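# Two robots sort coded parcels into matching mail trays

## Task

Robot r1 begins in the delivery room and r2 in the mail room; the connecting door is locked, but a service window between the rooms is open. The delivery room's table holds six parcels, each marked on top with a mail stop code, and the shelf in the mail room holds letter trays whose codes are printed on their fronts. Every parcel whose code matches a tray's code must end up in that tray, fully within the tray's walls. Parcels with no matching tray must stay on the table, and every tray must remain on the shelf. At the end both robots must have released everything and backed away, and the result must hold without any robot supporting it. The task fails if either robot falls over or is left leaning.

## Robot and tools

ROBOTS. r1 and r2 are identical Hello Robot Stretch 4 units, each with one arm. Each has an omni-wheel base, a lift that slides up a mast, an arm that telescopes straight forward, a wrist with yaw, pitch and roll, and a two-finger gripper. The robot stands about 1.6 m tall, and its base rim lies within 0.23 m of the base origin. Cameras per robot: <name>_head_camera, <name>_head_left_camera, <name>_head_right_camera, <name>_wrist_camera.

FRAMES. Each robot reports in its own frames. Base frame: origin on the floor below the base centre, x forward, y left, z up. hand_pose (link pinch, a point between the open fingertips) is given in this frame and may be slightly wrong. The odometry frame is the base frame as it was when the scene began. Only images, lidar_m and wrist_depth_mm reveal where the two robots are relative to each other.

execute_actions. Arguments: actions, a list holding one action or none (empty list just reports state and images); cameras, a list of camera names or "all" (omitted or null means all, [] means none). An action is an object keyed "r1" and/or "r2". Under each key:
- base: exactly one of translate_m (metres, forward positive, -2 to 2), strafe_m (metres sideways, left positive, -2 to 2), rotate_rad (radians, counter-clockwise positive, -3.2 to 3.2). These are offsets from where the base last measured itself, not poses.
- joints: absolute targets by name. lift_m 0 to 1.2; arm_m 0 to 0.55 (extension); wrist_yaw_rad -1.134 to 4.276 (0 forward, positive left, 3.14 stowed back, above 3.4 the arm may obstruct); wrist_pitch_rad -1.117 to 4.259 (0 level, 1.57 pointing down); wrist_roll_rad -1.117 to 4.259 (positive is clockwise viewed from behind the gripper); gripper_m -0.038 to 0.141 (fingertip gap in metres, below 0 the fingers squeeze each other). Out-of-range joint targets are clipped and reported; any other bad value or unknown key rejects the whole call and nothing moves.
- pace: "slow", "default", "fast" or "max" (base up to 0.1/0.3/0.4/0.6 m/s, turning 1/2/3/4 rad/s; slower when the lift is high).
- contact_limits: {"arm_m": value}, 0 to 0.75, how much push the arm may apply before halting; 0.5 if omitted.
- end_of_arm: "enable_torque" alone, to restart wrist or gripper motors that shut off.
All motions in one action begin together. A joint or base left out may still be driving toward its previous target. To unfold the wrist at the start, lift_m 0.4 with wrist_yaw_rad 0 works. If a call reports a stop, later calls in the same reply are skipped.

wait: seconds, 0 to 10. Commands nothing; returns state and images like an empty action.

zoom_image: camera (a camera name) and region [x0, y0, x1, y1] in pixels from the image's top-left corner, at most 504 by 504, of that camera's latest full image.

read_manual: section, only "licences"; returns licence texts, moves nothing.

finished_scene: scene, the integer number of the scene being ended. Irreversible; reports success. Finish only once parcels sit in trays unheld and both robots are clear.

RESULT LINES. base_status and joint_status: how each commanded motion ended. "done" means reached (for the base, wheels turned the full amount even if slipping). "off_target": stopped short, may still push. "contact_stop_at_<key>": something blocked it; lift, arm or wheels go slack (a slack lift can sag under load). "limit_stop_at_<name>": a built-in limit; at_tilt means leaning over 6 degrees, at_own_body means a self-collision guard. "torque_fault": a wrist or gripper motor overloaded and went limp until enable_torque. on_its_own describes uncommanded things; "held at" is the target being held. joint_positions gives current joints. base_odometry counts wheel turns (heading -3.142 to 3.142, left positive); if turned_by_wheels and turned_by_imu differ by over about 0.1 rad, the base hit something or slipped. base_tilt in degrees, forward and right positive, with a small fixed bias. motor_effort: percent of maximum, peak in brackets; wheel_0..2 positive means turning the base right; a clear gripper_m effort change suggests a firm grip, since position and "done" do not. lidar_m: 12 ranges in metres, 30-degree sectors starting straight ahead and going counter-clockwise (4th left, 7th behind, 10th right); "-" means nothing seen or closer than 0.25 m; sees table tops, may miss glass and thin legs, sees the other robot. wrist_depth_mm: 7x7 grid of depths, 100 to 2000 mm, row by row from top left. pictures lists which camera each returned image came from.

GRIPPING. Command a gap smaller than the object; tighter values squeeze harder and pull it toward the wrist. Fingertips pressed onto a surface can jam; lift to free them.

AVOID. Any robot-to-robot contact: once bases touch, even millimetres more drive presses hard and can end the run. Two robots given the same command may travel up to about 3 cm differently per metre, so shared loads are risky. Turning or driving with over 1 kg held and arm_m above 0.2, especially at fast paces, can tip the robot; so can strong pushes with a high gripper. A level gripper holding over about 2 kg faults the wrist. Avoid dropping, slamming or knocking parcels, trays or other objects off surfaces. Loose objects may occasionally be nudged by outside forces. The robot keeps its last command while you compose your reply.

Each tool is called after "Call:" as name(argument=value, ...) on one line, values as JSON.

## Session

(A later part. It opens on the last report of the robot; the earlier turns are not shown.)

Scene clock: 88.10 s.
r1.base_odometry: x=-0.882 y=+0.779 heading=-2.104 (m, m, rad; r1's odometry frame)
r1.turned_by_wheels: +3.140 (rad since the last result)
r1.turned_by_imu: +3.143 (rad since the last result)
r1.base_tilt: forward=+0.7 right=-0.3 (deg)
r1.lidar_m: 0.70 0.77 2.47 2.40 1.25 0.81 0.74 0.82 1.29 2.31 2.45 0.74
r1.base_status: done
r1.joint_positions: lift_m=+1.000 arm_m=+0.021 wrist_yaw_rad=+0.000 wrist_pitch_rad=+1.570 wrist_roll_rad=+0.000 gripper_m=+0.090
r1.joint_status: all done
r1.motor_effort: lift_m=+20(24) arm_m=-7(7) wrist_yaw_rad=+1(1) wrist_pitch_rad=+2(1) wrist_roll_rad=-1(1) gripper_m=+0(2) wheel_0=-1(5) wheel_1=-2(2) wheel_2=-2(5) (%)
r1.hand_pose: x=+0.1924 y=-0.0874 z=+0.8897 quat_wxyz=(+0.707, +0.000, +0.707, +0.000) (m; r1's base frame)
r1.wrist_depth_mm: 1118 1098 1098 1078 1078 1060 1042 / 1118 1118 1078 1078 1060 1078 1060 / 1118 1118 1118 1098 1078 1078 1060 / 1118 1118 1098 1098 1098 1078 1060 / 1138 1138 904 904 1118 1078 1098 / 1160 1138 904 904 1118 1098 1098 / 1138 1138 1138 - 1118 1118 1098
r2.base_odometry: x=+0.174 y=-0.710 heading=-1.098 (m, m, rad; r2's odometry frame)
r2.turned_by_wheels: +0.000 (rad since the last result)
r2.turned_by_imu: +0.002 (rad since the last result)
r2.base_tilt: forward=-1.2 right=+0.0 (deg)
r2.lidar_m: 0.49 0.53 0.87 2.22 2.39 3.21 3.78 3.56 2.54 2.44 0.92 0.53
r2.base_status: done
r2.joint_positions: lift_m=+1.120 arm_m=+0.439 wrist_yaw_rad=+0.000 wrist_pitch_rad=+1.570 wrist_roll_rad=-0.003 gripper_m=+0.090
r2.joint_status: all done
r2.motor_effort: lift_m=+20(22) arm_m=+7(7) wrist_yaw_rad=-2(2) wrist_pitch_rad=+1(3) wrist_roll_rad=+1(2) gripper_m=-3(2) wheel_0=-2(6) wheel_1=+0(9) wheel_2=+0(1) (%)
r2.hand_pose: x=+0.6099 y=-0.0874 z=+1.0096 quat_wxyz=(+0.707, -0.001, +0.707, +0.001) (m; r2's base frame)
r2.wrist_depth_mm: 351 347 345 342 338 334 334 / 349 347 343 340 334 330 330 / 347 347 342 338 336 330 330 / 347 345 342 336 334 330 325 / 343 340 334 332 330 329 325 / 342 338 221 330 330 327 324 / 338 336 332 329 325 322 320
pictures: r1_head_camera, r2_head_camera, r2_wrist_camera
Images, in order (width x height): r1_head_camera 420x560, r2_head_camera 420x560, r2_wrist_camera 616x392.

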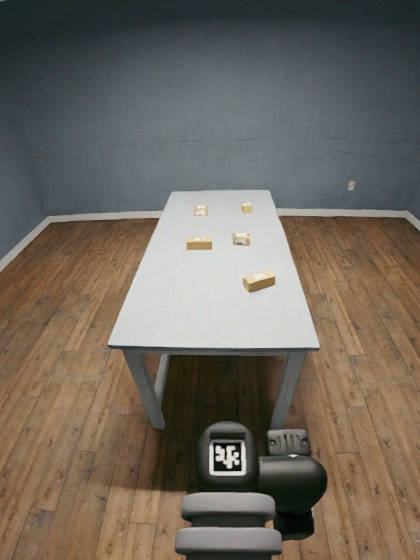

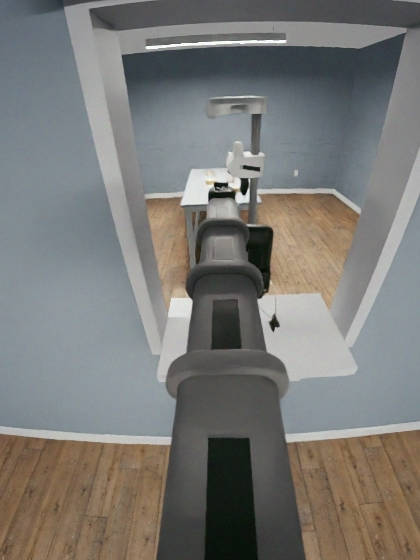

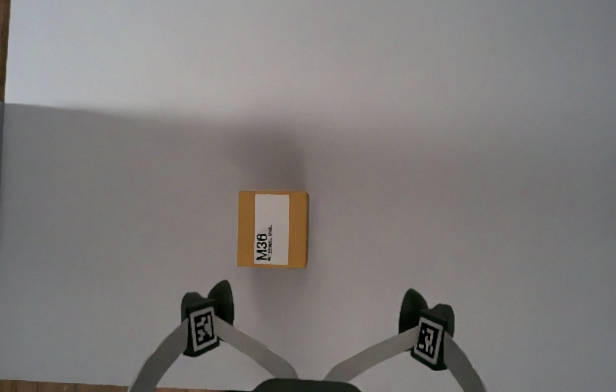

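Call:
execute_actions(actions=[{"r1": {"base": {"translate_m": 0.42}, "joints": {"arm_m": 0.3}}, "r2": {"base": {"strafe_m": 0.034}, "joints": {"lift_m": 1.1, "arm_m": 0.477}}}], cameras=["r2_wrist_camera"])

Scene clock: 93.60 s.
r1.base_odometry: x=-1.096 y=+0.417 heading=-2.104 (m, m, rad; r1's odometry frame)
r1.turned_by_wheels: +0.000 (rad since the last result)
r1.turned_by_imu: +0.001 (rad since the last result)
r1.base_tilt: forward=+0.7 right=-0.3 (deg)
r1.lidar_m: 0.29 0.32 0.45 2.39 1.80 1.36 1.19 1.36 1.85 2.31 0.46 0.31
r1.base_status: done
r1.joint_positions: lift_m=+1.000 arm_m=+0.299 wrist_yaw_rad=+0.000 wrist_pitch_rad=+1.570 wrist_roll_rad=+0.000 gripper_m=+0.090
r1.joint_status: all done
r1.motor_effort: lift_m=+21(20) arm_m=+7(8) wrist_yaw_rad=+0(1) wrist_pitch_rad=+1(2) wrist_roll_rad=-1(1) gripper_m=-1(2) wheel_0=+1(3) wheel_1=-1(6) wheel_2=+2(9) (%)
r1.hand_pose: x=+0.4699 y=-0.0874 z=+0.8897 quat_wxyz=(+0.707, +0.000, +0.707, +0.000) (m; r1's base frame)
r1.wrist_depth_mm: 351 351 345 343 290 338 336 / 353 353 349 349 343 340 340 / 357 355 355 351 345 343 342 / 362 357 353 351 349 347 343 / 364 362 357 353 353 349 347 / 368 364 359 355 355 351 349 / 370 368 364 - 355 355 723
r2.base_odometry: x=+0.204 y=-0.694 heading=-1.098 (m, m, rad; r2's odometry frame)
r2.turned_by_wheels: +0.000 (rad since the last result)
r2.turned_by_imu: +0.001 (rad since the last result)
r2.base_tilt: forward=-1.2 right=+0.0 (deg)
r2.lidar_m: 0.50 0.54 0.87 2.20 2.37 3.18 3.78 3.61 2.57 2.46 0.89 0.54
r2.base_status: done
r2.joint_positions: lift_m=+1.100 arm_m=+0.476 wrist_yaw_rad=+0.000 wrist_pitch_rad=+1.570 wrist_roll_rad=-0.003 gripper_m=+0.090
r2.joint_status: all done
r2.motor_effort: lift_m=+16(19) arm_m=+7(7) wrist_yaw_rad=-2(2) wrist_pitch_rad=+0(3) wrist_roll_rad=-2(1) gripper_m=+1(1) wheel_0=+0(10) wheel_1=-2(8) wheel_2=+0(2) (%)
r2.hand_pose: x=+0.6469 y=-0.0874 z=+0.9899 quat_wxyz=(+0.707, -0.001, +0.707, +0.001) (m; r2's base frame)
r2.wrist_depth_mm: 788 330 325 324 320 317 314 / 329 325 324 319 317 314 312 / 325 324 320 319 317 314 309 / 325 324 320 319 314 309 307 / 324 320 319 266 314 307 306 / 320 319 223 265 310 306 306 / 319 317 314 309 307 303 301
pictures: r2_wrist_camera
Images, in order (width x height): r2_wrist_camera 616x392.

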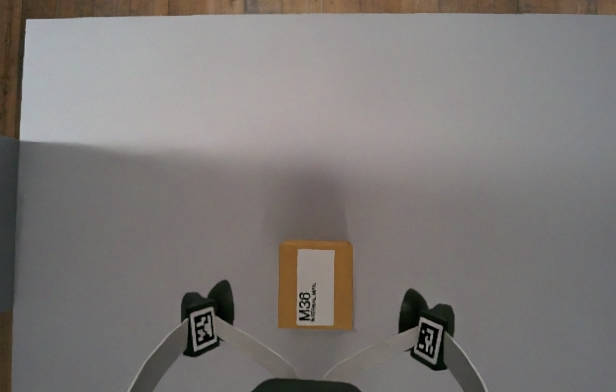

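Call:
execute_actions(actions=[{"r1": {"base": {"strafe_m": -0.12}, "joints": {"arm_m": 0.48}}, "r2": {"joints": {"lift_m": 1.04}}}], cameras=["r1_wrist_camera", "r2_wrist_camera"])

Scene clock: 96.63 s.
r1.base_odometry: x=-1.199 y=+0.478 heading=-2.104 (m, m, rad; r1's odometry frame)
r1.turned_by_wheels: +0.000 (rad since the last result)
r1.turned_by_imu: +0.000 (rad since the last result)
r1.base_tilt: forward=+0.7 right=-0.3 (deg)
r1.lidar_m: 0.29 0.31 0.45 2.48 1.79 1.25 1.19 1.36 1.87 2.19 2.30 0.31
r1.base_status: done
r1.joint_positions: lift_m=+1.000 arm_m=+0.479 wrist_yaw_rad=+0.000 wrist_pitch_rad=+1.570 wrist_roll_rad=+0.000 gripper_m=+0.090
r1.joint_status: all done
r1.motor_effort: lift_m=+20(20) arm_m=+8(8) wrist_yaw_rad=+0(0) wrist_pitch_rad=+1(0) wrist_roll_rad=-1(1) gripper_m=+1(0) wheel_0=+1(8) wheel_1=+0(8) wheel_2=+0(2) (%)
r1.hand_pose: x=+0.6498 y=-0.0874 z=+0.8897 quat_wxyz=(+0.707, +0.000, +0.707, +0.000) (m; r1's base frame)
r1.wrist_depth_mm: 351 349 347 343 342 1042 1060 / 357 351 349 345 343 1078 1060 / 357 353 353 347 345 1078 1078 / 362 357 355 351 349 1060 1078 / 364 359 303 303 351 1098 1098 / 368 364 306 355 355 1098 1098 / 370 366 362 - 355 1118 1098
r2.base_odometry: x=+0.204 y=-0.694 heading=-1.098 (m, m, rad; r2's odometry frame)
r2.turned_by_wheels: +0.000 (rad since the last result)
r2.turned_by_imu: +0.001 (rad since the last result)
r2.base_tilt: forward=-1.2 right=+0.0 (deg)
r2.lidar_m: 0.50 0.53 0.87 2.21 2.38 3.18 3.78 3.61 2.55 2.46 0.89 0.54
r2.base_status: not commanded
r2.joint_positions: lift_m=+1.040 arm_m=+0.476 wrist_yaw_rad=+0.000 wrist_pitch_rad=+1.570 wrist_roll_rad=-0.003 gripper_m=+0.090
r2.joint_status: all done
r2.motor_effort: lift_m=+16(17) arm_m=+7(7) wrist_yaw_rad=-2(2) wrist_pitch_rad=+1(0) wrist_roll_rad=+2(1) gripper_m=+0(2) wheel_0=+0(1) wheel_1=-2(2) wheel_2=+0(0) (%)
r2.hand_pose: x=+0.6469 y=-0.0874 z=+0.9299 quat_wxyz=(+0.707, -0.001, +0.707, +0.001) (m; r2's base frame)
r2.wrist_depth_mm: 268 266 264 262 259 255 254 / 267 264 263 260 257 254 252 / 265 263 260 258 255 253 251 / 263 262 258 256 254 251 250 / 263 259 258 224 252 251 248 / 259 258 222 203 251 249 246 / 259 256 253 204 249 246 245
pictures: r1_wrist_camera, r2_wrist_camera
Images, in order (width x height): r1_wrist_camera 616x392, r2_wrist_camera 616x392.

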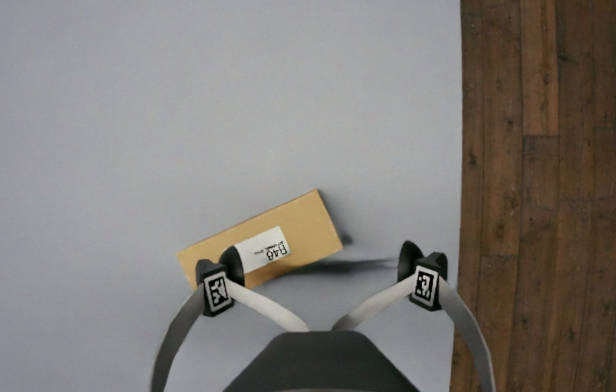

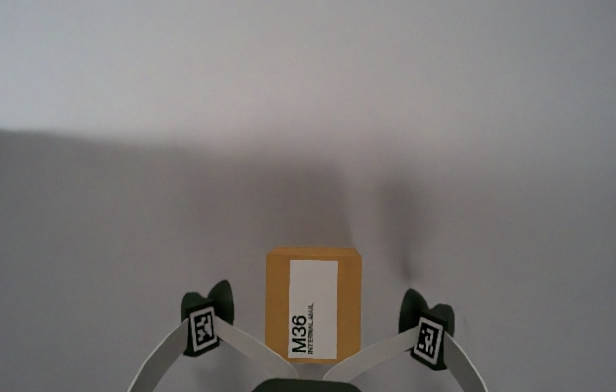

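Call:
zoom_image(camera="r1_wrist_camera", region=[170, 180, 350, 300])

Region (170, 180, 350, 300) of r1_wrist_camera's 616x392 image, scaled by 2.800.

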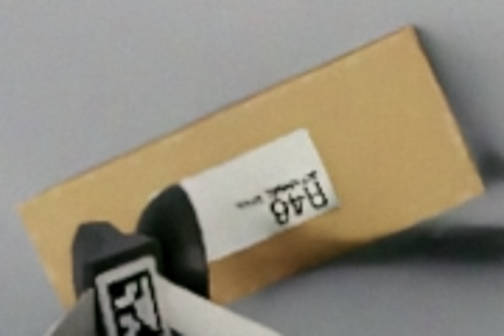

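Call:
execute_actions(actions=[{"r1": {"base": {"strafe_m": 0.049}, "joints": {"arm_m": 0.471, "wrist_roll_rad": 1.15}}, "r2": {"joints": {"gripper_m": 0.0}}}], cameras=["r1_wrist_camera", "r2_wrist_camera"])

Scene clock: 99.20 s.
r1.base_odometry: x=-1.157 y=+0.453 heading=-2.104 (m, m, rad; r1's odometry frame)
r1.turned_by_wheels: +0.000 (rad since the last result)
r1.turned_by_imu: +0.000 (rad since the last result)
r1.base_tilt: forward=+0.7 right=-0.3 (deg)
r1.lidar_m: 0.27 0.31 0.46 2.46 1.83 1.22 1.19 1.38 1.86 2.25 2.35 0.32
r1.base_status: done
r1.joint_positions: lift_m=+1.000 arm_m=+0.472 wrist_yaw_rad=+0.000 wrist_pitch_rad=+1.570 wrist_roll_rad=+1.150 gripper_m=+0.090
r1.joint_status: all done
r1.motor_effort: lift_m=+20(20) arm_m=-8(7) wrist_yaw_rad=+0(1) wrist_pitch_rad=+1(0) wrist_roll_rad=+2(8) gripper_m=+0(1) wheel_0=-1(10) wheel_1=+0(5) wheel_2=+0(0) (%)
r1.hand_pose: x=+0.6435 y=-0.0874 z=+0.8897 quat_wxyz=(+0.594, +0.385, +0.593, -0.384) (m; r1's base frame)
r1.wrist_depth_mm: 351 349 345 345 1078 1060 1060 / 355 351 347 347 343 1060 1060 / 359 355 353 349 347 343 1078 / 362 357 355 298 347 347 343 / 364 359 357 303 349 349 347 / 368 364 357 304 353 351 351 / 370 366 362 - 355 351 353
r2.base_odometry: x=+0.204 y=-0.694 heading=-1.098 (m, m, rad; r2's odometry frame)
r2.turned_by_wheels: +0.000 (rad since the last result)
r2.turned_by_imu: +0.001 (rad since the last result)
r2.base_tilt: forward=-1.2 right=+0.0 (deg)
r2.lidar_m: 0.50 0.53 0.86 2.23 2.35 3.19 3.78 3.61 2.57 2.47 0.90 0.55
r2.base_status: not commanded
r2.joint_positions: lift_m=+1.040 arm_m=+0.476 wrist_yaw_rad=+0.000 wrist_pitch_rad=+1.570 wrist_roll_rad=-0.003 gripper_m=+0.001
r2.joint_status: all done
r2.motor_effort: lift_m=+16(16) arm_m=+8(8) wrist_yaw_rad=-2(2) wrist_pitch_rad=+0(1) wrist_roll_rad=-1(1) gripper_m=-27(24) wheel_0=-1(0) wheel_1=-2(2) wheel_2=+0(0) (%)
r2.hand_pose: x=+0.6469 y=-0.0874 z=+0.9299 quat_wxyz=(+0.707, -0.001, +0.707, +0.001) (m; r2's base frame)
r2.wrist_depth_mm: 268 266 265 262 257 256 254 / 267 264 260 259 257 255 253 / 266 262 260 257 256 254 251 / 264 260 259 256 254 252 249 / 262 259 257 223 252 250 249 / 262 259 216 189 206 249 246 / 258 163 253 188 185 246 246
pictures: r1_wrist_camera, r2_wrist_camera
Images, in order (width x height): r1_wrist_camera 616x392, r2_wrist_camera 616x392.

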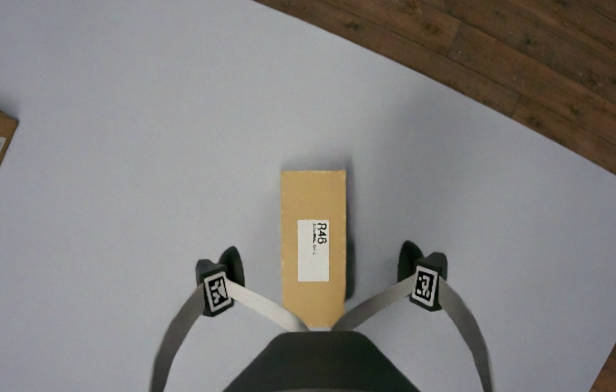

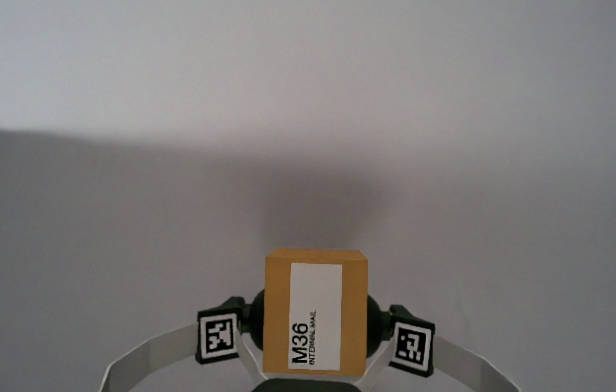

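Call:
execute_actions(actions=[{"r1": {"joints": {"lift_m": 0.905}}, "r2": {"joints": {"lift_m": 1.08}}}], cameras=["r1_wrist_camera"])

Call:
zoom_image(camera="r1_wrist_camera", region=[270, 200, 370, 300])

Scene clock: 100.97 s.
r1.base_odometry: x=-1.157 y=+0.453 heading=-2.104 (m, m, rad; r1's odometry frame)
r1.turned_by_wheels: +0.000 (rad since the last result)
r1.turned_by_imu: +0.000 (rad since the last result)
r1.base_tilt: forward=+0.7 right=-0.3 (deg)
r1.lidar_m: 0.28 0.31 0.45 2.45 1.81 1.24 1.19 1.34 1.92 2.22 2.36 0.31
r1.base_status: not commanded
r1.joint_positions: lift_m=+0.905 arm_m=+0.472 wrist_yaw_rad=+0.000 wrist_pitch_rad=+1.570 wrist_roll_rad=+1.150 gripper_m=+0.090
r1.joint_status: all done
r1.motor_effort: lift_m=+15(19) arm_m=-7(8) wrist_yaw_rad=+0(0) wrist_pitch_rad=-1(1) wrist_roll_rad=+1(1) gripper_m=-3(1) wheel_0=+0(1) wheel_1=+1(1) wheel_2=+0(0) (%)
r1.hand_pose: x=+0.6435 y=-0.0874 z=+0.7951 quat_wxyz=(+0.594, +0.385, +0.593, -0.384) (m; r1's base frame)
r1.wrist_depth_mm: 257 255 254 252 250 976 960 / 259 258 256 253 252 250 976 / 262 260 257 255 253 252 249 / 264 262 260 206 255 254 252 / 267 265 262 207 257 255 254 / 268 267 263 208 259 256 256 / 271 267 266 - 260 258 -
r2.base_odometry: x=+0.204 y=-0.694 heading=-1.098 (m, m, rad; r2's odometry frame)
r2.turned_by_wheels: +0.000 (rad since the last result)
r2.turned_by_imu: +0.000 (rad since the last result)
r2.base_tilt: forward=-1.2 right=-0.1 (deg)
r2.lidar_m: 0.50 0.52 0.86 2.21 2.37 3.16 3.78 3.61 2.57 2.48 0.89 0.54
r2.base_status: not commanded
r2.joint_positions: lift_m=+1.080 arm_m=+0.476 wrist_yaw_rad=+0.000 wrist_pitch_rad=+1.570 wrist_roll_rad=-0.003 gripper_m=+0.001
r2.joint_status: all done
r2.motor_effort: lift_m=+20(22) arm_m=+7(7) wrist_yaw_rad=-2(2) wrist_pitch_rad=+0(1) wrist_roll_rad=+0(0) gripper_m=-27(24) wheel_0=-1(0) wheel_1=-2(2) wheel_2=+0(0) (%)
r2.hand_pose: x=+0.6469 y=-0.0874 z=+0.9695 quat_wxyz=(+0.707, -0.001, +0.707, +0.001) (m; r2's base frame)
r2.wrist_depth_mm: 310 306 304 300 298 297 293 / 309 306 303 298 297 293 291 / 306 303 300 296 296 291 290 / 304 301 298 297 293 290 289 / 303 298 297 224 293 289 286 / 300 298 216 190 207 286 283 / 298 163 293 188 185 285 281
pictures: r1_wrist_camera
Images, in order (width x height): r1_wrist_camera 616x392.

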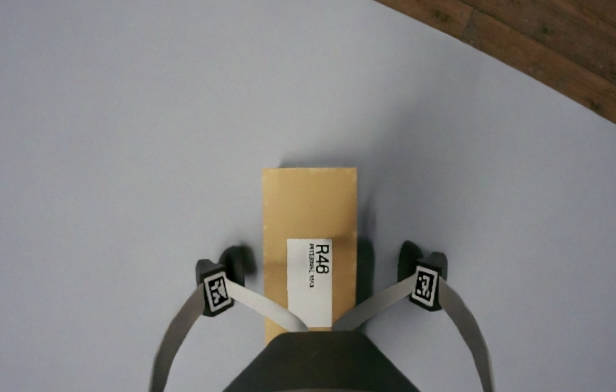

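Region (270, 200, 370, 300) of r1_wrist_camera's 616x392 image, scaled by 5.040.

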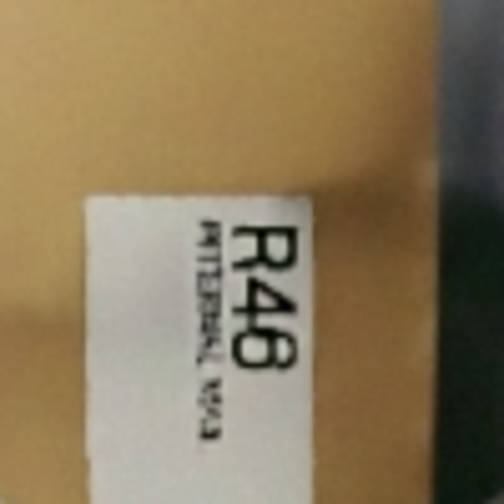

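Call:
execute_actions(actions=[{"r1": {"joints": {"gripper_m": 0.005}}, "r2": {"joints": {"arm_m": 0.02}, "base": {"rotate_rad": 3.14}, "pace": "fast"}}], cameras=["r1_wrist_camera", "r2_head_camera"])

Call:
zoom_image(camera="r1_wrist_camera", region=[290, 225, 350, 295])

Scene clock: 104.97 s.
r1.base_odometry: x=-1.157 y=+0.453 heading=-2.104 (m, m, rad; r1's odometry frame)
r1.turned_by_wheels: +0.000 (rad since the last result)
r1.turned_by_imu: +0.000 (rad since the last result)
r1.base_tilt: forward=+0.7 right=-0.3 (deg)
r1.lidar_m: 0.28 0.30 0.44 2.45 1.79 1.25 1.19 1.37 1.87 2.22 2.36 0.30
r1.base_status: not commanded
r1.joint_positions: lift_m=+0.905 arm_m=+0.472 wrist_yaw_rad=+0.000 wrist_pitch_rad=+1.570 wrist_roll_rad=+1.150 gripper_m=+0.005
r1.joint_status: all done
r1.motor_effort: lift_m=+16(15) arm_m=-7(7) wrist_yaw_rad=+0(0) wrist_pitch_rad=+0(0) wrist_roll_rad=+1(1) gripper_m=-20(21) wheel_0=+0(0) wheel_1=+0(0) wheel_2=-1(0) (%)
r1.hand_pose: x=+0.6435 y=-0.0874 z=+0.7951 quat_wxyz=(+0.594, +0.385, +0.593, -0.384) (m; r1's base frame)
r1.wrist_depth_mm: 257 255 254 252 249 960 960 / 259 257 256 254 251 250 960 / 262 259 257 255 253 252 250 / 264 262 259 191 255 253 252 / 265 264 262 193 256 255 253 / 270 266 190 195 195 256 256 / 271 267 265 - 262 258 -
r2.base_odometry: x=+0.204 y=-0.694 heading=+2.041 (m, m, rad; r2's odometry frame)
r2.turned_by_wheels: +3.139 (rad since the last result)
r2.turned_by_imu: +3.200 (rad since the last result)
r2.base_tilt: forward=-1.2 right=+0.0 (deg)
r2.lidar_m: 3.23 3.63 2.59 2.49 0.92 0.55 0.50 0.62 0.85 2.18 2.35 3.15
r2.base_status: done
r2.joint_positions: lift_m=+1.080 arm_m=+0.021 wrist_yaw_rad=+0.000 wrist_pitch_rad=+1.570 wrist_roll_rad=-0.003 gripper_m=+0.001
r2.joint_status: all done
r2.motor_effort: lift_m=+18(20) arm_m=-7(6) wrist_yaw_rad=-2(2) wrist_pitch_rad=+0(0) wrist_roll_rad=+0(0) gripper_m=-24(28) wheel_0=-4(9) wheel_1=-3(6) wheel_2=-2(4) (%)
r2.hand_pose: x=+0.1924 y=-0.0874 z=+0.9697 quat_wxyz=(+0.707, -0.001, +0.707, +0.001) (m; r2's base frame)
r2.wrist_depth_mm: 1229 1229 1229 1205 1205 1182 1182 / 1255 1229 1229 1205 1205 1160 1160 / 1205 1205 1229 1182 1205 1160 1160 / 1205 1229 1205 1182 1182 1160 1138 / 1229 1229 1182 222 1160 1182 1138 / 1182 1205 215 190 206 1160 1118 / 1205 163 976 189 184 1118 1118
pictures: r1_wrist_camera, r2_head_camera
Images, in order (width x height): r1_wrist_camera 616x392, r2_head_camera 420x560.

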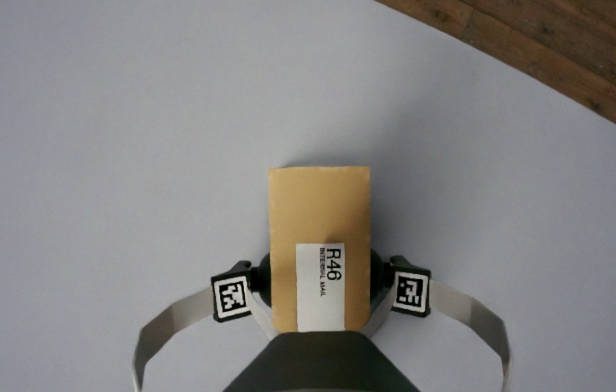

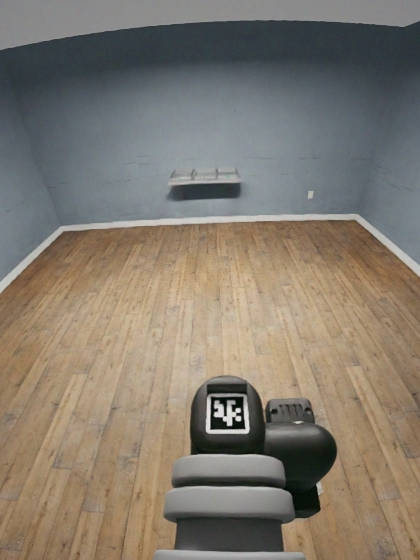

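Region (290, 225, 350, 295) of r1_wrist_camera's 616x392 image, scaled by 7.200; it fills the left 432 columns of this view, and the rest is white.

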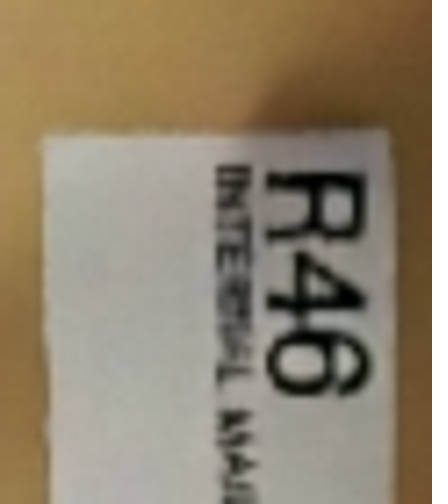

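Call:
execute_actions(actions=[{"r1": {"joints": {"lift_m": 0.98}}, "r2": {"base": {"translate_m": 2.0}, "joints": {"lift_m": 0.86}, "pace": "fast"}}], cameras=["r2_head_camera", "r1_wrist_camera"])

Scene clock: 114.73 s.
r1.base_odometry: x=-1.157 y=+0.453 heading=-2.104 (m, m, rad; r1's odometry frame)
r1.turned_by_wheels: +0.000 (rad since the last result)
r1.turned_by_imu: +0.000 (rad since the last result)
r1.base_tilt: forward=+0.6 right=-0.3 (deg)
r1.lidar_m: 0.28 0.31 0.45 2.45 1.82 1.24 1.18 1.35 1.85 2.23 2.35 0.33
r1.base_status: not commanded
r1.joint_positions: lift_m=+0.980 arm_m=+0.472 wrist_yaw_rad=+0.000 wrist_pitch_rad=+1.570 wrist_roll_rad=+1.150 gripper_m=+0.005
r1.joint_status: all done
r1.motor_effort: lift_m=+25(27) arm_m=-7(7) wrist_yaw_rad=+1(0) wrist_pitch_rad=+0(0) wrist_roll_rad=+1(2) gripper_m=-21(19) wheel_0=+0(0) wheel_1=+1(1) wheel_2=+0(0) (%)
r1.hand_pose: x=+0.6435 y=-0.0874 z=+0.8693 quat_wxyz=(+0.594, +0.385, +0.593, -0.384) (m; r1's base frame)
r1.wrist_depth_mm: 332 329 327 324 1042 1042 1025 / 336 332 329 327 324 1042 1042 / 338 334 332 329 325 322 322 / 342 336 332 192 329 325 324 / 343 340 336 193 329 329 325 / 345 342 190 195 194 330 329 / 349 345 342 - 336 332 330
r2.base_odometry: x=-0.703 y=+1.088 heading=+2.042 (m, m, rad; r2's odometry frame)
r2.turned_by_wheels: +0.000 (rad since the last result)
r2.turned_by_imu: +0.002 (rad since the last result)
r2.base_tilt: forward=-1.2 right=+0.0 (deg)
r2.lidar_m: 1.25 1.29 2.36 2.55 2.62 2.76 2.62 2.71 2.32 2.23 2.30 1.78
r2.base_status: done
r2.joint_positions: lift_m=+0.860 arm_m=+0.021 wrist_yaw_rad=+0.000 wrist_pitch_rad=+1.570 wrist_roll_rad=-0.003 gripper_m=+0.001
r2.joint_status: all done
r2.motor_effort: lift_m=+16(17) arm_m=-7(7) wrist_yaw_rad=-2(2) wrist_pitch_rad=-1(1) wrist_roll_rad=+1(0) gripper_m=-25(26) wheel_0=+2(7) wheel_1=+1(6) wheel_2=+0(11) (%)
r2.hand_pose: x=+0.1924 y=-0.0874 z=+0.7498 quat_wxyz=(+0.707, -0.001, +0.707, +0.001) (m; r2's base frame)
r2.wrist_depth_mm: 1025 1008 991 991 976 976 960 / 1008 1008 991 1008 976 976 960 / 991 1008 991 976 960 960 960 / 991 991 976 960 960 946 946 / 991 976 976 223 960 960 931 / 976 991 215 189 206 946 931 / 960 163 750 189 185 931 931
pictures: r1_wrist_camera, r2_head_camera
Images, in order (width x height): r1_wrist_camera 616x392, r2_head_camera 420x560.

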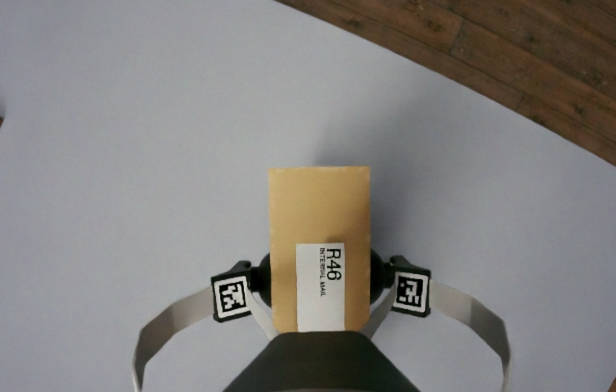

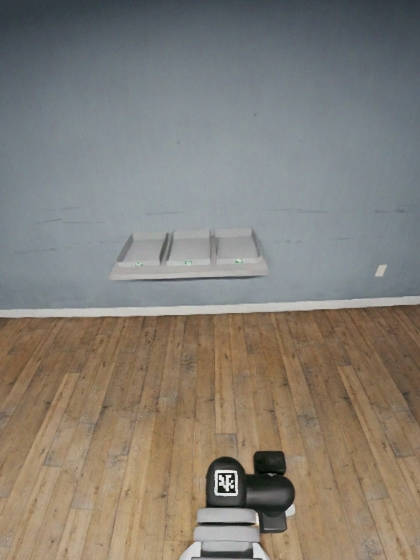

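Call:
execute_actions(actions=[{"r1": {"base": {"rotate_rad": 3.14}, "joints": {"lift_m": 1.07, "arm_m": 0.02, "wrist_roll_rad": 0.0}, "pace": "fast"}, "r2": {"base": {"strafe_m": 0.5}, "joints": {"lift_m": 0.94}, "pace": "fast"}}], cameras=["r2_head_camera", "r1_head_camera"])

Scene clock: 119.40 s.
r1.base_odometry: x=-1.157 y=+0.453 heading=+1.036 (m, m, rad; r1's odometry frame)
r1.turned_by_wheels: +3.140 (rad since the last result)
r1.turned_by_imu: +3.144 (rad since the last result)
r1.base_tilt: forward=+0.7 right=-0.4 (deg)
r1.lidar_m: 1.18 1.38 1.90 2.26 2.35 0.32 0.29 0.31 0.48 2.43 1.82 1.21
r1.base_status: done
r1.joint_positions: lift_m=+1.070 arm_m=+0.021 wrist_yaw_rad=+0.000 wrist_pitch_rad=+1.570 wrist_roll_rad=+0.000 gripper_m=+0.005
r1.joint_status: all done
r1.motor_effort: lift_m=+24(28) arm_m=-8(9) wrist_yaw_rad=+1(0) wrist_pitch_rad=+2(1) wrist_roll_rad=-1(6) gripper_m=-19(19) wheel_0=+0(5) wheel_1=+1(3) wheel_2=-1(6) (%)
r1.hand_pose: x=+0.1925 y=-0.0874 z=+0.9594 quat_wxyz=(+0.707, +0.000, +0.707, +0.000) (m; r1's base frame)
r1.wrist_depth_mm: 1182 1160 1138 1138 1138 1138 1118 / 1182 1160 1160 1138 1160 1160 1118 / 1205 1182 1182 1138 1160 1160 1138 / 1205 1182 1182 191 1160 1160 1138 / 1205 1205 991 195 1182 1160 1138 / 1205 1205 190 195 194 1160 1182 / 1229 1229 1182 - 1182 1182 1182
r2.base_odometry: x=-1.149 y=+0.862 heading=+2.041 (m, m, rad; r2's odometry frame)
r2.turned_by_wheels: +0.000 (rad since the last result)
r2.turned_by_imu: +0.002 (rad since the last result)
r2.base_tilt: forward=-1.2 right=+0.0 (deg)
r2.lidar_m: 1.23 1.75 2.14 2.04 2.12 2.76 2.63 2.72 2.84 2.72 2.49 1.29
r2.base_status: done
r2.joint_positions: lift_m=+0.940 arm_m=+0.021 wrist_yaw_rad=+0.000 wrist_pitch_rad=+1.570 wrist_roll_rad=-0.003 gripper_m=+0.001
r2.joint_status: all done
r2.motor_effort: lift_m=+20(21) arm_m=-7(8) wrist_yaw_rad=-2(2) wrist_pitch_rad=+0(0) wrist_roll_rad=+1(0) gripper_m=-25(26) wheel_0=+1(10) wheel_1=-2(12) wheel_2=+0(1) (%)
r2.hand_pose: x=+0.1924 y=-0.0874 z=+0.8296 quat_wxyz=(+0.707, -0.001, +0.707, +0.001) (m; r2's base frame)
r2.wrist_depth_mm: 1098 1098 1078 1060 1060 1042 1060 / 1098 1078 1060 1042 1042 1060 1025 / 1078 1078 1060 1042 1042 1042 1025 / 1078 1078 1060 1042 1060 1025 1042 / 1060 1060 1060 224 1042 1008 1008 / 1060 1042 215 190 206 1008 1008 / 1042 162 820 188 185 1008 1008
pictures: r1_head_camera, r2_head_camera
Images, in order (width x height): r1_head_camera 420x560, r2_head_camera 420x560.

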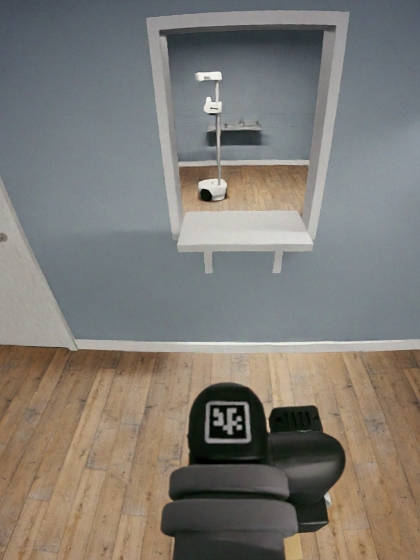

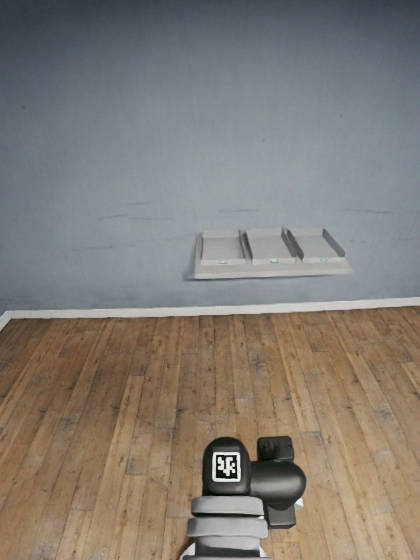

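Call:
execute_actions(actions=[{"r1": {"base": {"translate_m": 0.73}, "joints": {"arm_m": 0.485}, "pace": "fast"}, "r2": {"base": {"translate_m": 0.84}, "joints": {"arm_m": 0.5}, "pace": "fast"}}], cameras=["r1_wrist_camera", "r2_wrist_camera", "r2_head_camera"])

Scene clock: 123.67 s.
r1.base_odometry: x=-0.785 y=+1.082 heading=+1.037 (m, m, rad; r1's odometry frame)
r1.turned_by_wheels: +0.000 (rad since the last result)
r1.turned_by_imu: +0.001 (rad since the last result)
r1.base_tilt: forward=+0.7 right=-0.3 (deg)
r1.lidar_m: 0.45 0.49 0.86 2.20 2.34 3.25 1.01 1.11 2.59 2.09 0.79 0.47
r1.base_status: done
r1.joint_positions: lift_m=+1.070 arm_m=+0.484 wrist_yaw_rad=+0.000 wrist_pitch_rad=+1.570 wrist_roll_rad=+0.000 gripper_m=+0.005
r1.joint_status: all done
r1.motor_effort: lift_m=+24(25) arm_m=+7(8) wrist_yaw_rad=+0(1) wrist_pitch_rad=+1(1) wrist_roll_rad=+0(1) gripper_m=-20(21) wheel_0=-1(7) wheel_1=+1(2) wheel_2=+2(11) (%)
r1.hand_pose: x=+0.6549 y=-0.0874 z=+0.9594 quat_wxyz=(+0.707, +0.000, +0.707, +0.000) (m; r1's base frame)
r1.wrist_depth_mm: 1160 1182 1138 707 1138 1118 1118 / 286 283 281 279 277 274 273 / 289 286 285 282 279 277 276 / 290 289 286 192 282 279 276 / 293 291 287 193 282 281 278 / 297 293 191 195 194 282 281 / 298 296 293 - 287 285 285
r2.base_odometry: x=-1.530 y=+1.610 heading=+2.042 (m, m, rad; r2's odometry frame)
r2.turned_by_wheels: +0.000 (rad since the last result)
r2.turned_by_imu: +0.001 (rad since the last result)
r2.base_tilt: forward=-1.3 right=+0.0 (deg)
r2.lidar_m: 0.39 0.41 1.17 2.06 2.14 2.83 3.50 3.58 2.82 2.68 0.59 0.42
r2.base_status: done
r2.joint_positions: lift_m=+0.940 arm_m=+0.499 wrist_yaw_rad=+0.000 wrist_pitch_rad=+1.570 wrist_roll_rad=-0.003 gripper_m=+0.001
r2.joint_status: all done
r2.motor_effort: lift_m=+20(19) arm_m=+7(7) wrist_yaw_rad=-2(1) wrist_pitch_rad=+1(1) wrist_roll_rad=+1(1) gripper_m=-27(24) wheel_0=+2(6) wheel_1=-1(6) wheel_2=+2(11) (%)
r2.hand_pose: x=+0.6699 y=-0.0874 z=+0.8296 quat_wxyz=(+0.707, -0.001, +0.707, +0.001) (m; r2's base frame)
r2.wrist_depth_mm: 264 265 264 265 271 268 267 / 276 297 294 289 293 264 263 / 297 300 296 293 291 287 285 / 296 297 293 290 289 285 283 / 296 296 291 223 287 283 281 / 294 294 216 189 205 282 281 / 291 163 286 189 185 222 279
pictures: r1_wrist_camera, r2_head_camera, r2_wrist_camera
Images, in order (width x height): r1_wrist_camera 616x392, r2_head_camera 420x560, r2_wrist_camera 616x392.

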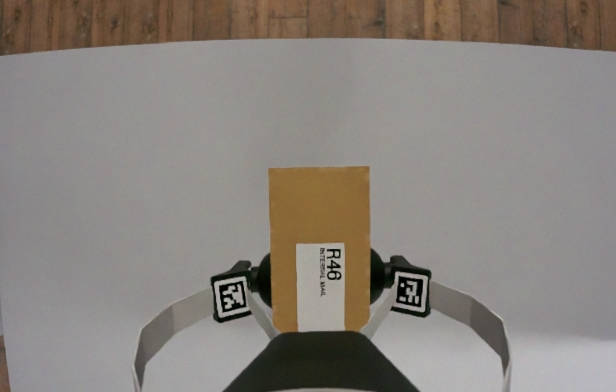

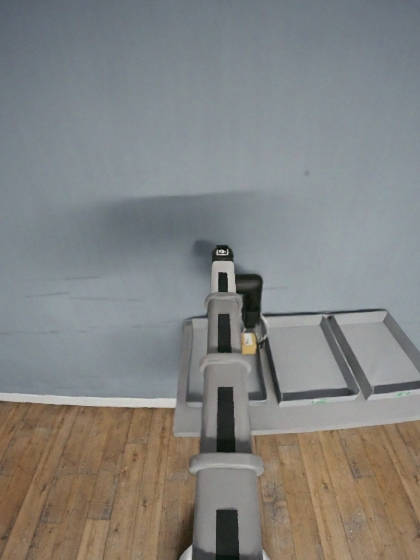

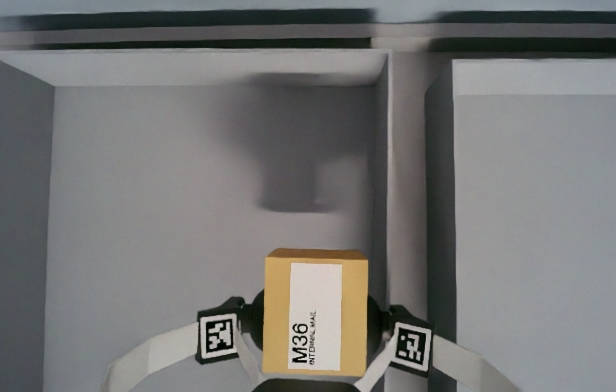

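Call:
execute_actions(actions=[{"r1": {"joints": {"lift_m": 1.043}}, "r2": {"base": {"strafe_m": 0.08}}}], cameras=["r2_wrist_camera"])

Call:
execute_actions(actions=[{"r1": {"joints": {"gripper_m": 0.09}}, "r2": {"joints": {"lift_m": 0.906}}}], cameras=["r2_wrist_camera", "r1_wrist_camera"])

Scene clock: 126.20 s.
r1.base_odometry: x=-0.785 y=+1.082 heading=+1.037 (m, m, rad; r1's odometry frame)
r1.turned_by_wheels: +0.000 (rad since the last result)
r1.turned_by_imu: +0.000 (rad since the last result)
r1.base_tilt: forward=+0.7 right=-0.3 (deg)
r1.lidar_m: 0.45 0.49 0.84 2.23 2.30 3.25 1.02 1.11 2.61 2.14 0.80 0.44
r1.base_status: not commanded
r1.joint_positions: lift_m=+1.043 arm_m=+0.484 wrist_yaw_rad=+0.000 wrist_pitch_rad=+1.570 wrist_roll_rad=+0.000 gripper_m=+0.005
r1.joint_status: all done
r1.motor_effort: lift_m=+15(23) arm_m=+7(7) wrist_yaw_rad=+0(0) wrist_pitch_rad=+0(1) wrist_roll_rad=+0(0) gripper_m=-19(16) wheel_0=+0(0) wheel_1=+1(1) wheel_2=+1(1) (%)
r1.hand_pose: x=+0.6549 y=-0.0874 z=+0.9331 quat_wxyz=(+0.707, +0.000, +0.707, +0.000) (m; r1's base frame)
r1.wrist_depth_mm: 258 256 255 253 250 248 - / 259 257 256 253 251 249 247 / 262 259 257 255 253 252 249 / 263 262 259 192 254 253 252 / 265 264 262 193 256 254 254 / 268 266 190 196 195 256 256 / 271 268 266 - 260 259 -
r2.base_odometry: x=-1.601 y=+1.574 heading=+2.042 (m, m, rad; r2's odometry frame)
r2.turned_by_wheels: +0.000 (rad since the last result)
r2.turned_by_imu: +0.001 (rad since the last result)
r2.base_tilt: forward=-1.2 right=+0.0 (deg)
r2.lidar_m: 0.38 0.88 1.18 2.00 2.06 2.70 3.54 3.57 2.91 2.78 0.60 0.41
r2.base_status: done
r2.joint_positions: lift_m=+0.940 arm_m=+0.499 wrist_yaw_rad=+0.000 wrist_pitch_rad=+1.570 wrist_roll_rad=-0.003 gripper_m=+0.001
r2.joint_status: not commanded
r2.motor_effort: lift_m=+20(20) arm_m=+7(7) wrist_yaw_rad=-3(2) wrist_pitch_rad=+1(2) wrist_roll_rad=+0(1) gripper_m=-26(26) wheel_0=-1(7) wheel_1=+1(8) wheel_2=+0(0) (%)
r2.hand_pose: x=+0.6699 y=-0.0874 z=+0.8296 quat_wxyz=(+0.707, -0.001, +0.707, +0.001) (m; r2's base frame)
r2.wrist_depth_mm: 274 278 274 273 271 270 266 / 397 266 289 286 281 256 287 / 715 287 296 294 291 285 262 / 1078 290 294 293 289 283 262 / 1078 290 293 224 286 282 262 / 1042 293 215 189 206 278 262 / 1060 163 287 189 184 224 260
pictures: r2_wrist_camera
Images, in order (width x height): r2_wrist_camera 616x392.

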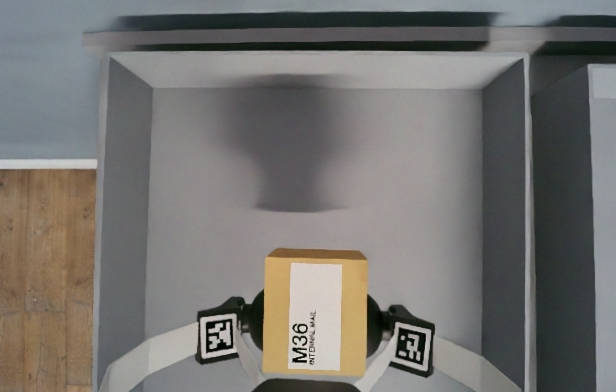

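Scene clock: 127.83 s.
r1.base_odometry: x=-0.785 y=+1.082 heading=+1.037 (m, m, rad; r1's odometry frame)
r1.turned_by_wheels: +0.000 (rad since the last result)
r1.turned_by_imu: +0.000 (rad since the last result)
r1.base_tilt: forward=+0.7 right=-0.3 (deg)
r1.lidar_m: 0.44 0.49 0.81 2.22 2.31 3.23 1.03 1.10 2.59 2.10 0.81 0.46
r1.base_status: not commanded
r1.joint_positions: lift_m=+1.043 arm_m=+0.484 wrist_yaw_rad=+0.000 wrist_pitch_rad=+1.570 wrist_roll_rad=+0.000 gripper_m=+0.090
r1.joint_status: all done
r1.motor_effort: lift_m=+16(16) arm_m=+7(7) wrist_yaw_rad=+0(0) wrist_pitch_rad=+2(2) wrist_roll_rad=-1(0) gripper_m=-1(17) wheel_0=+0(0) wheel_1=+1(1) wheel_2=+1(1) (%)
r1.hand_pose: x=+0.6549 y=-0.0874 z=+0.9331 quat_wxyz=(+0.707, +0.000, +0.707, +0.000) (m; r1's base frame)
r1.wrist_depth_mm: 259 257 254 252 251 249 - / 259 257 256 254 251 250 248 / 263 259 258 256 253 252 250 / 264 262 260 206 255 253 251 / 267 265 262 207 255 256 255 / 270 266 263 208 258 256 256 / 271 268 265 - 260 258 -
r2.base_odometry: x=-1.601 y=+1.574 heading=+2.042 (m, m, rad; r2's odometry frame)
r2.turned_by_wheels: +0.000 (rad since the last result)
r2.turned_by_imu: +0.000 (rad since the last result)
r2.base_tilt: forward=-1.1 right=+0.0 (deg)
r2.lidar_m: 0.39 0.88 1.17 1.99 2.05 2.68 3.52 3.57 2.88 2.77 0.57 0.41
r2.base_status: not commanded
r2.joint_positions: lift_m=+0.906 arm_m=+0.499 wrist_yaw_rad=+0.000 wrist_pitch_rad=+1.570 wrist_roll_rad=-0.003 gripper_m=+0.001
r2.joint_status: all done
r2.motor_effort: lift_m=+16(19) arm_m=+8(7) wrist_yaw_rad=-3(2) wrist_pitch_rad=+1(1) wrist_roll_rad=-1(2) gripper_m=-26(27) wheel_0=+0(1) wheel_1=+1(1) wheel_2=+0(0) (%)
r2.hand_pose: x=+0.6699 y=-0.0874 z=+0.7959 quat_wxyz=(+0.707, -0.001, +0.707, +0.001) (m; r2's base frame)
r2.wrist_depth_mm: 257 229 228 226 224 220 233 / 364 251 263 260 258 255 209 / 615 263 260 258 257 255 209 / 1025 260 260 258 256 254 208 / 1025 259 258 224 253 251 206 / 1025 257 215 189 206 249 205 / 1008 163 254 189 185 223 204
pictures: r1_wrist_camera, r2_wrist_camera
Images, in order (width x height): r1_wrist_camera 616x392, r2_wrist_camera 616x392.

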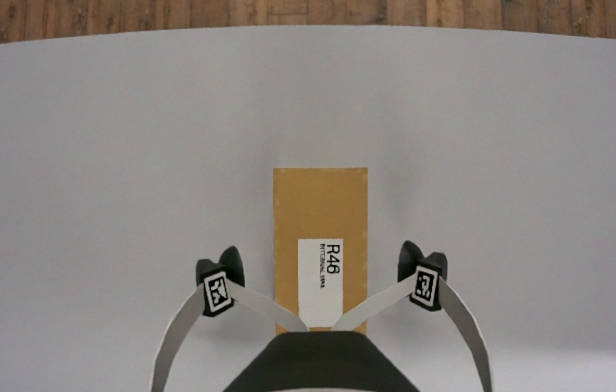

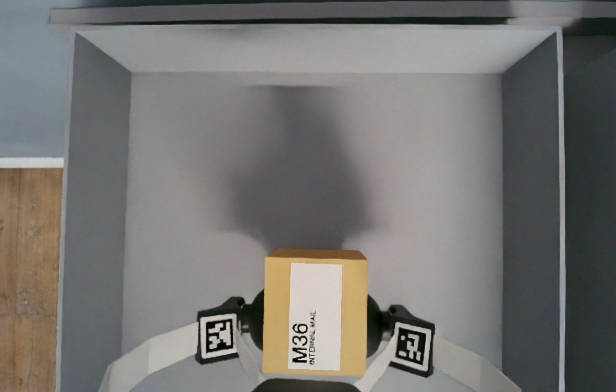

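Call:
execute_actions(actions=[{"r1": {"joints": {"lift_m": 1.1, "arm_m": 0.02}}, "r2": {"joints": {"gripper_m": 0.08}}}], cameras=["r2_wrist_camera", "r1_head_camera"])

Scene clock: 132.30 s.
r1.base_odometry: x=-0.785 y=+1.082 heading=+1.037 (m, m, rad; r1's odometry frame)
r1.turned_by_wheels: +0.000 (rad since the last result)
r1.turned_by_imu: +0.000 (rad since the last result)
r1.base_tilt: forward=+0.6 right=-0.3 (deg)
r1.lidar_m: 0.45 0.48 0.85 2.21 2.31 3.27 1.03 1.08 2.60 2.09 0.79 0.47
r1.base_status: not commanded
r1.joint_positions: lift_m=+1.100 arm_m=+0.021 wrist_yaw_rad=+0.000 wrist_pitch_rad=+1.570 wrist_roll_rad=+0.000 gripper_m=+0.090
r1.joint_status: all done
r1.motor_effort: lift_m=+25(25) arm_m=-7(8) wrist_yaw_rad=+1(1) wrist_pitch_rad=-1(1) wrist_roll_rad=+0(1) gripper_m=-2(3) wheel_0=+0(0) wheel_1=+1(1) wheel_2=+1(1) (%)
r1.hand_pose: x=+0.1924 y=-0.0874 z=+0.9893 quat_wxyz=(+0.707, +0.000, +0.707, +0.000) (m; r1's base frame)
r1.wrist_depth_mm: 809 809 809 820 809 788 778 / 1160 1182 1205 1205 1160 1160 1118 / 1229 1205 1205 1182 1182 1182 1160 / 1255 1205 1229 1182 1205 1182 1182 / 1229 1229 1008 1008 1182 1182 1182 / 1255 1255 1042 1008 1205 1182 1182 / 1255 1255 1205 - 1205 1229 1205
r2.base_odometry: x=-1.601 y=+1.574 heading=+2.042 (m, m, rad; r2's odometry frame)
r2.turned_by_wheels: +0.000 (rad since the last result)
r2.turned_by_imu: +0.001 (rad since the last result)
r2.base_tilt: forward=-1.2 right=+0.0 (deg)
r2.lidar_m: 0.39 0.87 1.14 1.99 2.06 2.69 3.53 3.56 2.90 2.78 0.57 0.40
r2.base_status: not commanded
r2.joint_positions: lift_m=+0.906 arm_m=+0.499 wrist_yaw_rad=+0.000 wrist_pitch_rad=+1.570 wrist_roll_rad=-0.003 gripper_m=+0.080
r2.joint_status: all done
r2.motor_effort: lift_m=+16(15) arm_m=+7(7) wrist_yaw_rad=-2(2) wrist_pitch_rad=+3(1) wrist_roll_rad=+1(1) gripper_m=-1(22) wheel_0=+0(0) wheel_1=+1(1) wheel_2=+0(0) (%)
r2.hand_pose: x=+0.6699 y=-0.0874 z=+0.7959 quat_wxyz=(+0.707, -0.001, +0.707, +0.001) (m; r2's base frame)
r2.wrist_depth_mm: 258 229 228 226 223 220 233 / 366 251 263 260 257 255 209 / 609 264 262 259 257 255 208 / 1060 262 260 258 256 254 208 / 1042 260 258 236 255 252 207 / 1025 257 225 206 219 251 205 / 1025 241 255 203 249 239 204
pictures: r1_head_camera, r2_wrist_camera
Images, in order (width x height): r1_head_camera 420x560, r2_wrist_camera 616x392.

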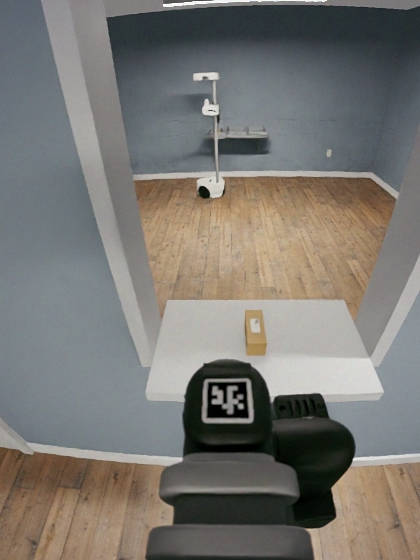

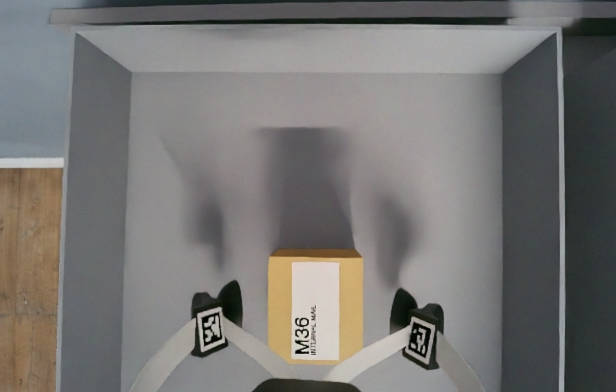

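Call:
execute_actions(actions=[{"r1": {"joints": {"lift_m": 0.75}}, "r2": {"joints": {"lift_m": 0.98}}}], cameras=[])

Call:
execute_actions(actions=[{"r1": {"base": {"strafe_m": 0.65}, "joints": {"lift_m": 0.5}, "pace": "fast"}, "r2": {"base": {"rotate_rad": -3.0}, "joints": {"arm_m": 0.02}, "pace": "fast"}}], cameras=["r2_head_camera", "r1_head_left_camera"])

Scene clock: 137.43 s.
r1.base_odometry: x=-0.785 y=+1.082 heading=+1.037 (m, m, rad; r1's odometry frame)
r1.turned_by_wheels: +0.000 (rad since the last result)
r1.turned_by_imu: +0.000 (rad since the last result)
r1.base_tilt: forward=+0.6 right=-0.3 (deg)
r1.lidar_m: 0.45 0.49 0.80 2.22 2.33 3.25 1.00 1.10 2.59 2.07 0.81 0.47
r1.base_status: not commanded
r1.joint_positions: lift_m=+0.750 arm_m=+0.021 wrist_yaw_rad=+0.000 wrist_pitch_rad=+1.570 wrist_roll_rad=+0.000 gripper_m=+0.090
r1.joint_status: all done
r1.motor_effort: lift_m=+15(24) arm_m=-7(7) wrist_yaw_rad=+0(1) wrist_pitch_rad=+0(2) wrist_roll_rad=+0(1) gripper_m=+0(1) wheel_0=+0(0) wheel_1=+1(1) wheel_2=+1(2) (%)
r1.hand_pose: x=+0.1924 y=-0.0874 z=+0.6401 quat_wxyz=(+0.707, +0.000, +0.707, +0.000) (m; r1's base frame)
r1.wrist_depth_mm: 778 778 778 788 778 759 750 / 866 854 854 854 842 831 820 / 866 866 854 842 842 842 820 / 878 878 878 866 854 842 842 / 891 878 661 654 866 842 842 / 891 878 661 654 654 854 854 / 904 891 676 - 878 878 854
r2.base_odometry: x=-1.601 y=+1.574 heading=+2.042 (m, m, rad; r2's odometry frame)
r2.turned_by_wheels: +0.000 (rad since the last result)
r2.turned_by_imu: +0.001 (rad since the last result)
r2.base_tilt: forward=-1.2 right=+0.0 (deg)
r2.lidar_m: 0.39 0.85 1.16 1.99 2.05 2.71 3.52 3.58 2.92 2.77 0.59 0.41
r2.base_status: not commanded
r2.joint_positions: lift_m=+0.980 arm_m=+0.499 wrist_yaw_rad=+0.000 wrist_pitch_rad=+1.570 wrist_roll_rad=-0.003 gripper_m=+0.080
r2.joint_status: all done
r2.motor_effort: lift_m=+20(21) arm_m=+7(7) wrist_yaw_rad=-3(2) wrist_pitch_rad=+1(1) wrist_roll_rad=-2(4) gripper_m=-2(2) wheel_0=-1(1) wheel_1=+1(1) wheel_2=+0(0) (%)
r2.hand_pose: x=+0.6699 y=-0.0874 z=+0.8696 quat_wxyz=(+0.707, -0.001, +0.707, +0.001) (m; r2's base frame)
r2.wrist_depth_mm: 273 276 276 276 274 273 271 / 394 334 319 312 309 307 306 / 707 342 336 332 330 309 324 / 1118 338 334 330 327 307 320 / 1118 334 330 329 325 306 319 / 1098 332 225 278 324 304 319 / 1098 317 330 324 320 277 286
pictures: none
No camera images: the call's "cameras" was empty. Leave "cameras" out to get every camera's image.

Scene clock: 140.53 s.
r1.base_odometry: x=-1.345 y=+1.412 heading=+1.037 (m, m, rad; r1's odometry frame)
r1.turned_by_wheels: +0.000 (rad since the last result)
r1.turned_by_imu: +0.000 (rad since the last result)
r1.base_tilt: forward=+0.6 right=-0.3 (deg)
r1.lidar_m: 0.57 0.60 0.78 1.58 1.67 2.31 1.50 1.10 1.51 2.14 0.68 0.61
r1.base_status: done
r1.joint_positions: lift_m=+0.500 arm_m=+0.021 wrist_yaw_rad=+0.000 wrist_pitch_rad=+1.570 wrist_roll_rad=+0.000 gripper_m=+0.090
r1.joint_status: all done
r1.motor_effort: lift_m=+16(17) arm_m=-7(7) wrist_yaw_rad=+1(1) wrist_pitch_rad=+0(0) wrist_roll_rad=+0(1) gripper_m=+0(1) wheel_0=+0(12) wheel_1=+0(4) wheel_2=+0(2) (%)
r1.hand_pose: x=+0.1924 y=-0.0874 z=+0.3901 quat_wxyz=(+0.707, +0.000, +0.707, +0.000) (m; r1's base frame)
r1.wrist_depth_mm: 615 615 603 597 597 597 591 / 615 615 609 609 597 597 585 / 627 621 615 609 603 597 591 / 627 627 615 615 609 603 597 / 634 621 413 407 615 609 597 / 634 418 407 407 407 609 609 / 647 418 415 - 421 621 621
r2.base_odometry: x=-1.601 y=+1.574 heading=-0.958 (m, m, rad; r2's odometry frame)
r2.turned_by_wheels: -2.999 (rad since the last result)
r2.turned_by_imu: -3.055 (rad since the last result)
r2.base_tilt: forward=-1.2 right=+0.0 (deg)
r2.lidar_m: 3.36 3.55 2.81 2.34 0.51 0.40 0.38 0.92 1.39 1.98 2.16 3.17
r2.base_status: done
r2.joint_positions: lift_m=+0.980 arm_m=+0.021 wrist_yaw_rad=+0.000 wrist_pitch_rad=+1.570 wrist_roll_rad=-0.003 gripper_m=+0.080
r2.joint_status: all done
r2.motor_effort: lift_m=+19(20) arm_m=-7(7) wrist_yaw_rad=-2(4) wrist_pitch_rad=+0(3) wrist_roll_rad=-1(0) gripper_m=+1(1) wheel_0=+3(5) wheel_1=+2(7) wheel_2=+2(8) (%)
r2.hand_pose: x=+0.1924 y=-0.0874 z=+0.8697 quat_wxyz=(+0.707, -0.001, +0.707, +0.001) (m; r2's base frame)
r2.wrist_depth_mm: 1138 1118 1138 1098 1098 1078 1060 / 1138 1118 1098 1118 1098 1078 1078 / 1118 1118 1078 1098 1098 1078 1060 / 1118 1098 1098 1098 1042 1060 1060 / 1098 1118 1098 891 1060 1078 1060 / 1098 1078 226 878 878 1060 1025 / 1098 1078 866 831 1042 1042 1042
pictures: r1_head_left_camera, r2_head_camera
Images, in order (width x height): r1_head_left_camera 420x672, r2_head_camera 420x560.

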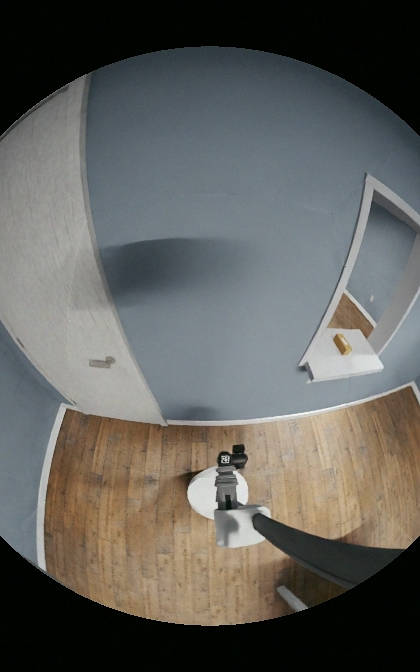

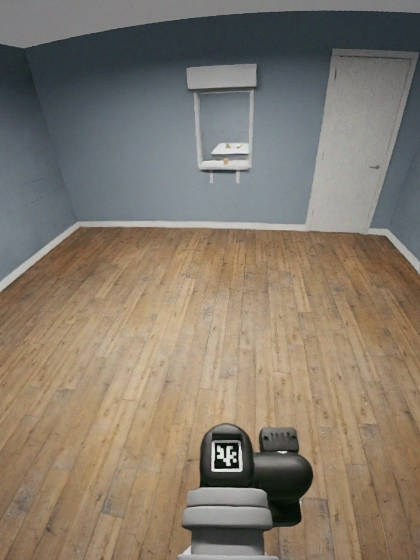

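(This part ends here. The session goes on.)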